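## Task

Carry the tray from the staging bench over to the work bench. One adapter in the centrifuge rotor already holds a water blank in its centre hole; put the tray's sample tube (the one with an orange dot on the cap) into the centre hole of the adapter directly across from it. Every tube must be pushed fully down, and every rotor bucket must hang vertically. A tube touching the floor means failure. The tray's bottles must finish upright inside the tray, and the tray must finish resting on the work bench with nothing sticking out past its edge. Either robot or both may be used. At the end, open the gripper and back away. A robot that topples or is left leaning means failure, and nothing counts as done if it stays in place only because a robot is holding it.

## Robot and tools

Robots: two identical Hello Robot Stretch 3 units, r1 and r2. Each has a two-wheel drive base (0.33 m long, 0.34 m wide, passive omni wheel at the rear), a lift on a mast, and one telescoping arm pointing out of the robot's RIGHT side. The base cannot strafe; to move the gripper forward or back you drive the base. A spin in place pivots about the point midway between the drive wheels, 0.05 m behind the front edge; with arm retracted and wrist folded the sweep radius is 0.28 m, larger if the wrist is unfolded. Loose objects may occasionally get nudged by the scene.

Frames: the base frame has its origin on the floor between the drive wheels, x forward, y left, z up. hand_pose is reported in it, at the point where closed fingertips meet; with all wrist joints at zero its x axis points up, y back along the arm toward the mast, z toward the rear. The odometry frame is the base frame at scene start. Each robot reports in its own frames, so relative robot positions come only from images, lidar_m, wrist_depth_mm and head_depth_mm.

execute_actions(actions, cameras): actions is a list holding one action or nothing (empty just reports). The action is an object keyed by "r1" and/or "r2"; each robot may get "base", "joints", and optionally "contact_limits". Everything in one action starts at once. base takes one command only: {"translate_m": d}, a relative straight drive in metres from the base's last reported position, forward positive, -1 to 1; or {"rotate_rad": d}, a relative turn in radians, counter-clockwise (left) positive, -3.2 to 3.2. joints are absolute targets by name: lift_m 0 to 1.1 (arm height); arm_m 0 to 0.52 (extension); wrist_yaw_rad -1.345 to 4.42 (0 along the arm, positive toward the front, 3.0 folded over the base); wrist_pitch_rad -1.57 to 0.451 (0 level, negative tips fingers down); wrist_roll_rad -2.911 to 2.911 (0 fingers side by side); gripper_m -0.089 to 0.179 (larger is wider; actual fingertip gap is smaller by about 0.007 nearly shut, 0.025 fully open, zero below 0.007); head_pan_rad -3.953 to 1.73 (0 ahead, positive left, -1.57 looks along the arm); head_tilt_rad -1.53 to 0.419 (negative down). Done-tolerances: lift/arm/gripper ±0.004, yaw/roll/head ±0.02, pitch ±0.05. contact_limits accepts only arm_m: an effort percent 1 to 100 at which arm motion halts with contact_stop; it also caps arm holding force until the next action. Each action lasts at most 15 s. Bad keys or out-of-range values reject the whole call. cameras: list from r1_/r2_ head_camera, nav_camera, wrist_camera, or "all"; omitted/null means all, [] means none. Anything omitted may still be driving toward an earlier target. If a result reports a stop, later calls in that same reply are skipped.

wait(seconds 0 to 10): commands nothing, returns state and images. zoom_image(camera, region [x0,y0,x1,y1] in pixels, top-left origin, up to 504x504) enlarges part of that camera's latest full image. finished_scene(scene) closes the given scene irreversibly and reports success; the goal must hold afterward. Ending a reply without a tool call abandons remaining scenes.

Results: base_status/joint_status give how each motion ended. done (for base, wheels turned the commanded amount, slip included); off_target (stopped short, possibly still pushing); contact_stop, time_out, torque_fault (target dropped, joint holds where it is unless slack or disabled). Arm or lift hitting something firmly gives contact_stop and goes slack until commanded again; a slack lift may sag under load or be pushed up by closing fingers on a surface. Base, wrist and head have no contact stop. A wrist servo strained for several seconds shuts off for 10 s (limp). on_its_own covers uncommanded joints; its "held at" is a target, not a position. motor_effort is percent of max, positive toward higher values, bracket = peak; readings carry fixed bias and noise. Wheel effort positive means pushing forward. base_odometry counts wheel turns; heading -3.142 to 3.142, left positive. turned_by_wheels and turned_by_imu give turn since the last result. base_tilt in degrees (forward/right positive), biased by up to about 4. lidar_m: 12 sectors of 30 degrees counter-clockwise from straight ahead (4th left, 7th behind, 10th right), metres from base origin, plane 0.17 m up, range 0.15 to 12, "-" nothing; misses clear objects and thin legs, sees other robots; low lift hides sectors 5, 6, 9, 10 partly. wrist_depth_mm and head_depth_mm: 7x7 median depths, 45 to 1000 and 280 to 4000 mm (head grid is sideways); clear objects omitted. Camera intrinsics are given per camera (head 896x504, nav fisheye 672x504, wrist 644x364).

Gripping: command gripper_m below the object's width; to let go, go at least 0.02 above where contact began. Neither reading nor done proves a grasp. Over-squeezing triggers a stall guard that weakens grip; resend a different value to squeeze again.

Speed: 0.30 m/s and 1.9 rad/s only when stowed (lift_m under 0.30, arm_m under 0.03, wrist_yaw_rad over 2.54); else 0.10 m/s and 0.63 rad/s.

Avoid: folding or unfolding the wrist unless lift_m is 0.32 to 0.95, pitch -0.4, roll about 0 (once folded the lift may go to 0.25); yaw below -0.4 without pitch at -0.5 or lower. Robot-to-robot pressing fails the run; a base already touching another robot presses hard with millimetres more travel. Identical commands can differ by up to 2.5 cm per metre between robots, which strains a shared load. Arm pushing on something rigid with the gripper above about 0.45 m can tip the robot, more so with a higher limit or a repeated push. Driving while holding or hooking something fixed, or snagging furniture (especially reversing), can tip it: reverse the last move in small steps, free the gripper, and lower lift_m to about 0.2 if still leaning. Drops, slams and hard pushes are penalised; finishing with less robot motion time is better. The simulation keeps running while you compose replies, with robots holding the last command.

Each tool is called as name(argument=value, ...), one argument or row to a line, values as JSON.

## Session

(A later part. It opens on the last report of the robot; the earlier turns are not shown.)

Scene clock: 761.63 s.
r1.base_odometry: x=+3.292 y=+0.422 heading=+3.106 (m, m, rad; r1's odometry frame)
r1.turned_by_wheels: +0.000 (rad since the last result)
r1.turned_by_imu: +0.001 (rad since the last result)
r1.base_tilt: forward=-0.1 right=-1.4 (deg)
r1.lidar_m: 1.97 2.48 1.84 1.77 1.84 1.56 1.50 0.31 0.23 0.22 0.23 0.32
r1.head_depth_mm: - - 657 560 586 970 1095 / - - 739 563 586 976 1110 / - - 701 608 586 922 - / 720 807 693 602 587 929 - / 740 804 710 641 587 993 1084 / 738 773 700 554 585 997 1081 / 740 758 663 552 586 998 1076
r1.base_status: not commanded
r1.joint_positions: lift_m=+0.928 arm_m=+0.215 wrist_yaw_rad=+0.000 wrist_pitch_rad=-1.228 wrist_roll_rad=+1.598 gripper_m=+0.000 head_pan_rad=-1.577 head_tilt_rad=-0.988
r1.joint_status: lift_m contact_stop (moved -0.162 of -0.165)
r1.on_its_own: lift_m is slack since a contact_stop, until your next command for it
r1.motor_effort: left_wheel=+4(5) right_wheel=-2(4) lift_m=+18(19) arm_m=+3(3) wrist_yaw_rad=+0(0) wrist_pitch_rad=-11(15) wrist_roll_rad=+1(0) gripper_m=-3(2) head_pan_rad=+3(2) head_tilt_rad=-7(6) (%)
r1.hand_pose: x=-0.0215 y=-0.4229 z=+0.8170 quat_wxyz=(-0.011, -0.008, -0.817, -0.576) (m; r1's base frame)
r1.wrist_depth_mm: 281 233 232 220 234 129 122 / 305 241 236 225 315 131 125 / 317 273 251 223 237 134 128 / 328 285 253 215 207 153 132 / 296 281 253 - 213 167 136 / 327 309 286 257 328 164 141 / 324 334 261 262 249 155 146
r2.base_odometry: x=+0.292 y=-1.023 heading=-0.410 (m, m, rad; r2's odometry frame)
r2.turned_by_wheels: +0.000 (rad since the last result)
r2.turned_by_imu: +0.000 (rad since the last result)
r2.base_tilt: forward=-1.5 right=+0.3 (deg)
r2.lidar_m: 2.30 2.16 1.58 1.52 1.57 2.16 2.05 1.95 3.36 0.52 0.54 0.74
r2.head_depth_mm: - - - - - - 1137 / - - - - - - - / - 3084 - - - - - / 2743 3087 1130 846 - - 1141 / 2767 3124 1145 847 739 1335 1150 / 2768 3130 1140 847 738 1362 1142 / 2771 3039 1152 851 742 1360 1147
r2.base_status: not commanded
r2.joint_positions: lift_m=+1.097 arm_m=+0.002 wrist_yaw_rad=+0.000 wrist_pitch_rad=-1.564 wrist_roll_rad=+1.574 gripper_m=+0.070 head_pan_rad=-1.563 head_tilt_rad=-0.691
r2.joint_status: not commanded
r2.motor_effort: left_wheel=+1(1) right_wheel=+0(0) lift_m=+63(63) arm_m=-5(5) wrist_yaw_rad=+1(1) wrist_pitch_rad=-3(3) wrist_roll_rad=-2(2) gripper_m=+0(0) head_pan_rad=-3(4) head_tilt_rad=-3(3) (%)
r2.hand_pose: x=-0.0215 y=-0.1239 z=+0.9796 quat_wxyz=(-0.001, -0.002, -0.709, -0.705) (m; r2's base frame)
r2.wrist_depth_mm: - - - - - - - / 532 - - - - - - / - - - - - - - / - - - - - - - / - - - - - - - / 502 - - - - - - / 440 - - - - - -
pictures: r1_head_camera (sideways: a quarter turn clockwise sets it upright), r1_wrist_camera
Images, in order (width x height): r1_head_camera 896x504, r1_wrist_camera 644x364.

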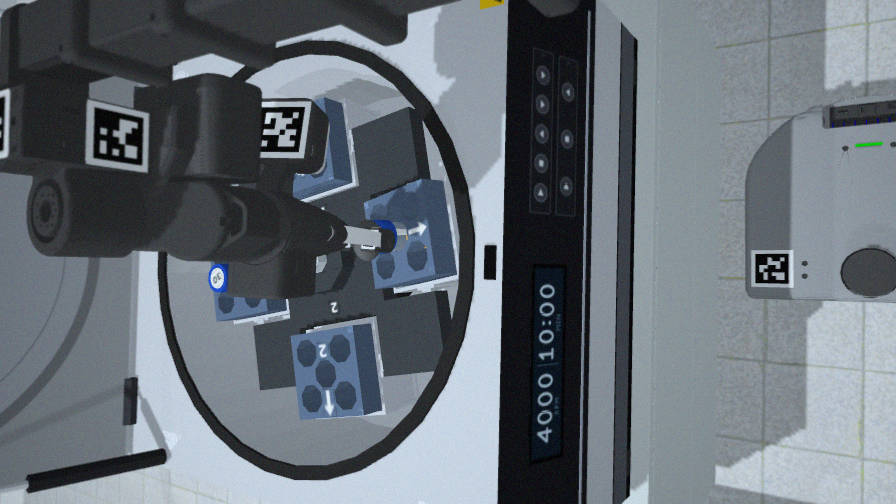

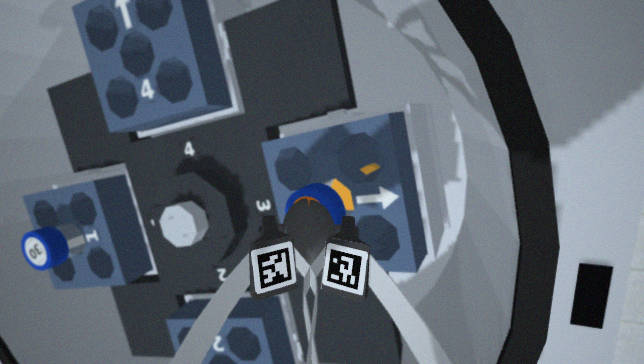

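Orange now barely visible; lift and check.

execute_actions(
  actions=[
    {"r1":{"joints":{"lift_m":1.09}}},
  ],
  cameras=["r1_head_camera"],
)

zoom_image(
  camera="r1_head_camera",
  region=[190,90,490,430],
)

Scene clock: 771.87 s.
r1.base_odometry: x=+3.292 y=+0.422 heading=+3.106 (m, m, rad; r1's odometry frame)
r1.turned_by_wheels: +0.000 (rad since the last result)
r1.turned_by_imu: +0.001 (rad since the last result)
r1.base_tilt: forward=-0.3 right=-1.4 (deg)
r1.lidar_m: 1.97 2.47 1.83 1.77 1.85 1.55 1.51 0.31 0.23 0.22 0.23 0.32
r1.head_depth_mm: 2446 1951 670 566 587 968 1096 / 773 786 736 564 586 973 1111 / 775 807 716 615 587 921 - / 775 801 699 602 586 929 - / 757 797 715 642 587 991 1081 / 739 773 701 554 586 995 1084 / 739 758 664 552 586 1001 1075
r1.base_status: not commanded
r1.joint_positions: lift_m=+1.090 arm_m=+0.215 wrist_yaw_rad=+0.000 wrist_pitch_rad=-1.247 wrist_roll_rad=+1.598 gripper_m=+0.000 head_pan_rad=-1.577 head_tilt_rad=-0.988
r1.joint_status: all done
r1.motor_effort: left_wheel=+4(4) right_wheel=-2(2) lift_m=+22(22) arm_m=+3(3) wrist_yaw_rad=+0(0) wrist_pitch_rad=-2(11) wrist_roll_rad=+1(1) gripper_m=-2(3) head_pan_rad=+2(2) head_tilt_rad=-6(6) (%)
r1.hand_pose: x=-0.0215 y=-0.4181 z=+0.9778 quat_wxyz=(-0.011, -0.008, -0.812, -0.584) (m; r1's base frame)
r1.wrist_depth_mm: 396 375 405 434 286 274 901 / 406 419 400 380 458 278 - / 415 457 428 399 431 289 - / 425 455 433 402 368 300 986 / 422 461 465 - 406 332 - / 430 461 490 442 332 406 - / 431 467 438 422 352 - -
r2.base_odometry: x=+0.292 y=-1.023 heading=-0.410 (m, m, rad; r2's odometry frame)
r2.turned_by_wheels: +0.000 (rad since the last result)
r2.turned_by_imu: +0.000 (rad since the last result)
r2.base_tilt: forward=-1.5 right=+0.3 (deg)
r2.lidar_m: 2.29 2.15 1.58 1.52 1.58 2.16 2.05 1.94 3.37 0.52 0.54 0.74
r2.head_depth_mm: - - - - - - 1130 / - - - - - - - / - 3103 - - - - - / 2716 3069 1133 845 - - 1145 / 2701 3145 1139 846 737 1332 1138 / 2758 3112 1147 850 739 1358 1147 / 2711 3104 1151 851 739 1364 1141
r2.base_status: not commanded
r2.joint_positions: lift_m=+1.097 arm_m=+0.002 wrist_yaw_rad=+0.000 wrist_pitch_rad=-1.564 wrist_roll_rad=+1.574 gripper_m=+0.070 head_pan_rad=-1.563 head_tilt_rad=-0.691
r2.joint_status: not commanded
r2.motor_effort: left_wheel=+1(1) right_wheel=+0(0) lift_m=+63(63) arm_m=-5(5) wrist_yaw_rad=+0(1) wrist_pitch_rad=-3(3) wrist_roll_rad=-2(1) gripper_m=+0(1) head_pan_rad=-3(3) head_tilt_rad=-3(3) (%)
r2.hand_pose: x=-0.0215 y=-0.1239 z=+0.9796 quat_wxyz=(-0.001, -0.002, -0.709, -0.705) (m; r2's base frame)
r2.wrist_depth_mm: - - - - - - - / 525 - - - - - - / - - - - - - - / - - - - - - - / - - - - - - - / 503 - - - - - - / 444 - - - - - -
pictures: r1_head_camera (sideways: a quarter turn clockwise sets it upright)
Images, in order (width x height): r1_head_camera 896x504.

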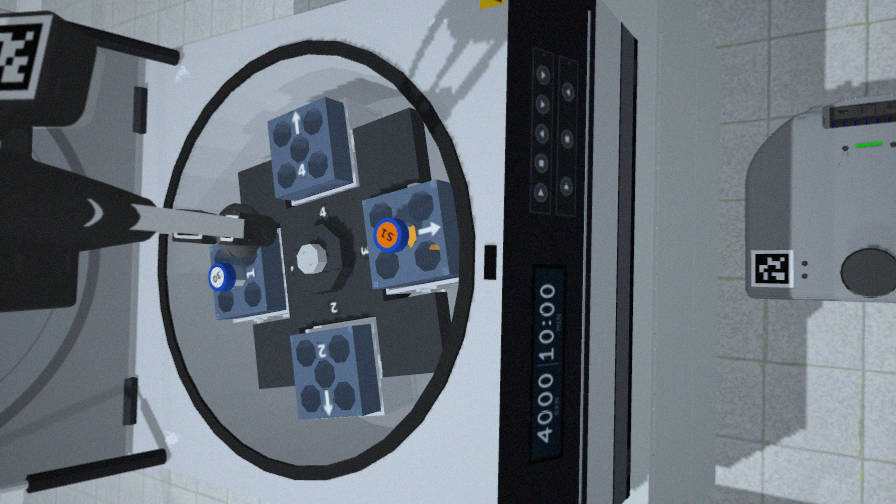

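Region (190, 90, 490, 430) of r1_head_camera's 896x504 image, scaled by 1.482, with more detail than that image has; it fills the left 445 columns of this view, and the rest is white.

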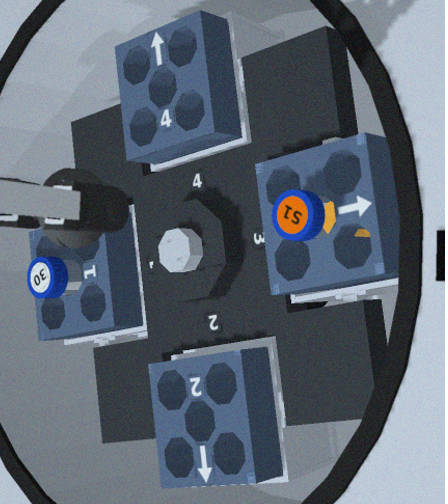

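execute_actions(
  actions=[
    {"r1":{"joints":{"arm_m":0.0}}},
  ],
  cameras=[],
)

execute_actions(
  actions=[
    {"r1":{"base":{"translate_m":-0.3}}},
  ],
  cameras=["r1_head_camera"],
)

finished_scene(
  scene=1,
)

Scene clock: 782.43 s.
r1.base_odometry: x=+3.292 y=+0.422 heading=+3.106 (m, m, rad; r1's odometry frame)
r1.turned_by_wheels: +0.000 (rad since the last result)
r1.turned_by_imu: +0.001 (rad since the last result)
r1.base_tilt: forward=-0.1 right=-1.4 (deg)
r1.lidar_m: 1.97 2.47 1.83 1.77 1.85 1.55 1.51 0.31 0.23 0.22 0.23 0.32
r1.head_depth_mm: - - - 545 588 969 1095 / - - - 543 587 973 1104 / - - - - 587 921 - / 722 796 - - 587 926 - / 738 797 - 536 586 993 1080 / 739 771 703 554 587 1002 1079 / 742 760 662 553 585 1006 1076
r1.base_status: not commanded
r1.joint_positions: lift_m=+1.090 arm_m=+0.000 wrist_yaw_rad=+0.000 wrist_pitch_rad=-1.247 wrist_roll_rad=+1.598 gripper_m=+0.000 head_pan_rad=-1.577 head_tilt_rad=-0.988
r1.joint_status: all done
r1.motor_effort: left_wheel=+4(4) right_wheel=-2(2) lift_m=+22(22) arm_m=-2(1) wrist_yaw_rad=+0(0) wrist_pitch_rad=-1(1) wrist_roll_rad=+1(1) gripper_m=-1(2) head_pan_rad=+2(2) head_tilt_rad=-6(7) (%)
r1.hand_pose: x=-0.0215 y=-0.2036 z=+0.9777 quat_wxyz=(-0.011, -0.008, -0.811, -0.584) (m; r1's base frame)
r1.wrist_depth_mm: 421 429 339 371 - 969 899 / 487 449 349 380 829 - 949 / 526 476 415 395 881 - 975 / 518 480 419 403 - - 978 / 531 506 472 - - - - / 519 531 515 426 - - - / - 482 418 443 - - -
r2.base_odometry: x=+0.292 y=-1.023 heading=-0.410 (m, m, rad; r2's odometry frame)
r2.turned_by_wheels: +0.000 (rad since the last result)
r2.turned_by_imu: +0.000 (rad since the last result)
r2.base_tilt: forward=-1.5 right=+0.3 (deg)
r2.lidar_m: 2.29 2.15 1.58 1.52 1.57 2.16 2.05 1.94 3.36 0.52 0.54 0.74
r2.head_depth_mm: - - - - - - 1131 / - - - - - - - / - 3073 - - - - - / 2739 3017 1139 849 - - 1142 / 2750 3078 1137 846 738 1339 1143 / 2792 3064 1138 852 741 1364 1146 / 2729 3041 1150 851 740 1361 1150
r2.base_status: not commanded
r2.joint_positions: lift_m=+1.097 arm_m=+0.002 wrist_yaw_rad=+0.000 wrist_pitch_rad=-1.564 wrist_roll_rad=+1.574 gripper_m=+0.070 head_pan_rad=-1.563 head_tilt_rad=-0.691
r2.joint_status: not commanded
r2.motor_effort: left_wheel=+1(1) right_wheel=+0(1) lift_m=+63(63) arm_m=-5(5) wrist_yaw_rad=+1(1) wrist_pitch_rad=-3(3) wrist_roll_rad=-1(2) gripper_m=+0(0) head_pan_rad=-2(3) head_tilt_rad=-4(3) (%)
r2.hand_pose: x=-0.0215 y=-0.1239 z=+0.9796 quat_wxyz=(-0.001, -0.002, -0.709, -0.705) (m; r2's base frame)
r2.wrist_depth_mm: - - - - - - - / 530 - - - - - - / - - - - - - - / - - - - - - - / - - - - - - - / 503 - - - - - - / 447 - - - - - -
pictures: none
No camera images: the call's "cameras" was empty. Leave "cameras" out to get every camera's image.

Scene clock: 786.60 s.
r1.base_odometry: x=+3.592 y=+0.412 heading=+3.106 (m, m, rad; r1's odometry frame)
r1.turned_by_wheels: +0.000 (rad since the last result)
r1.turned_by_imu: +0.001 (rad since the last result)
r1.base_tilt: forward=-0.2 right=-1.4 (deg)
r1.lidar_m: 2.27 2.48 1.84 1.78 1.70 1.24 1.21 1.26 0.22 0.22 0.22 0.31
r1.head_depth_mm: - - - 1482 1347 1214 1100 / - - - 1476 1353 1214 1112 / - - - - 1327 1204 - / 2450 1965 - - 762 908 - / 718 756 - 545 597 968 1085 / 734 795 704 555 578 974 1077 / 736 794 708 552 581 977 1077
r1.base_status: done
r1.joint_positions: lift_m=+1.090 arm_m=+0.000 wrist_yaw_rad=+0.000 wrist_pitch_rad=-1.247 wrist_roll_rad=+1.598 gripper_m=+0.000 head_pan_rad=-1.577 head_tilt_rad=-0.988
r1.joint_status: not commanded
r1.motor_effort: left_wheel=+4(6) right_wheel=-2(6) lift_m=+22(22) arm_m=-3(3) wrist_yaw_rad=+0(1) wrist_pitch_rad=-1(1) wrist_roll_rad=+1(0) gripper_m=-3(2) head_pan_rad=+2(2) head_tilt_rad=-6(7) (%)
r1.hand_pose: x=-0.0215 y=-0.2036 z=+0.9777 quat_wxyz=(-0.011, -0.008, -0.811, -0.584) (m; r1's base frame)
r1.wrist_depth_mm: - - - - - 975 924 / - - - - - - 939 / - 767 671 620 826 - 972 / - 616 612 603 - - 990 / 486 433 401 - - - 995 / 537 513 409 419 - - - / 567 556 468 433 - - -
r2.base_odometry: x=+0.292 y=-1.023 heading=-0.410 (m, m, rad; r2's odometry frame)
r2.turned_by_wheels: +0.000 (rad since the last result)
r2.turned_by_imu: +0.000 (rad since the last result)
r2.base_tilt: forward=-1.5 right=+0.2 (deg)
r2.lidar_m: 2.30 2.15 1.58 1.52 1.57 2.16 2.05 1.95 3.37 0.52 0.54 0.74
r2.head_depth_mm: - - - - - - 1134 / - - - - - - - / - 3109 - - - - - / 2766 3123 1133 844 - - 1143 / 2775 3111 1133 842 735 1336 1141 / 2733 3092 1143 846 741 1377 1150 / 2712 3096 1147 852 741 1371 1148
r2.base_status: not commanded
r2.joint_positions: lift_m=+1.097 arm_m=+0.002 wrist_yaw_rad=+0.000 wrist_pitch_rad=-1.564 wrist_roll_rad=+1.574 gripper_m=+0.070 head_pan_rad=-1.563 head_tilt_rad=-0.691
r2.joint_status: not commanded
r2.motor_effort: left_wheel=+1(1) right_wheel=-1(1) lift_m=+63(63) arm_m=-5(5) wrist_yaw_rad=+0(1) wrist_pitch_rad=-3(3) wrist_roll_rad=-2(2) gripper_m=+0(0) head_pan_rad=-3(3) head_tilt_rad=-3(2) (%)
r2.hand_pose: x=-0.0215 y=-0.1239 z=+0.9796 quat_wxyz=(-0.001, -0.002, -0.709, -0.705) (m; r2's base frame)
r2.wrist_depth_mm: - - - - - - - / 533 - - - - - - / - - - - - - - / - - - - - - - / - - - - - - - / 498 - - - - - - / 443 - - - - - -
pictures: r1_head_camera (sideways: a quarter turn clockwise sets it upright)
Images, in order (width x height): r1_head_camera 896x504.

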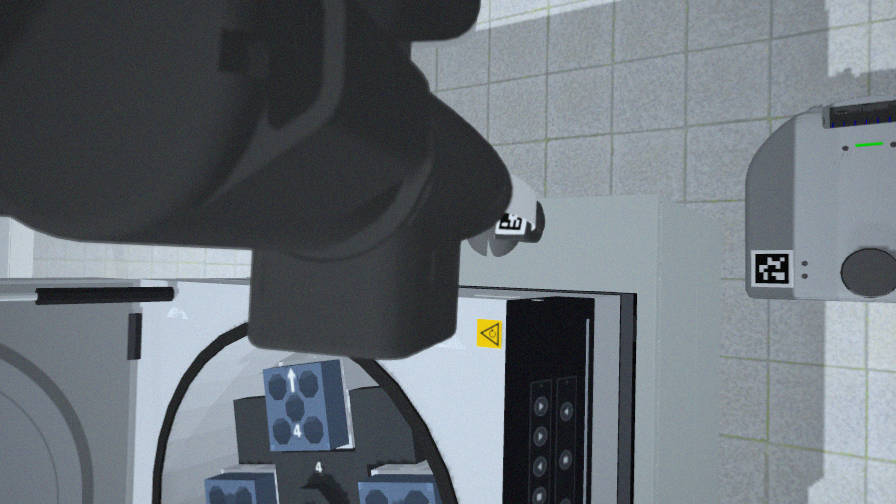

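The scene is finished: the task was done.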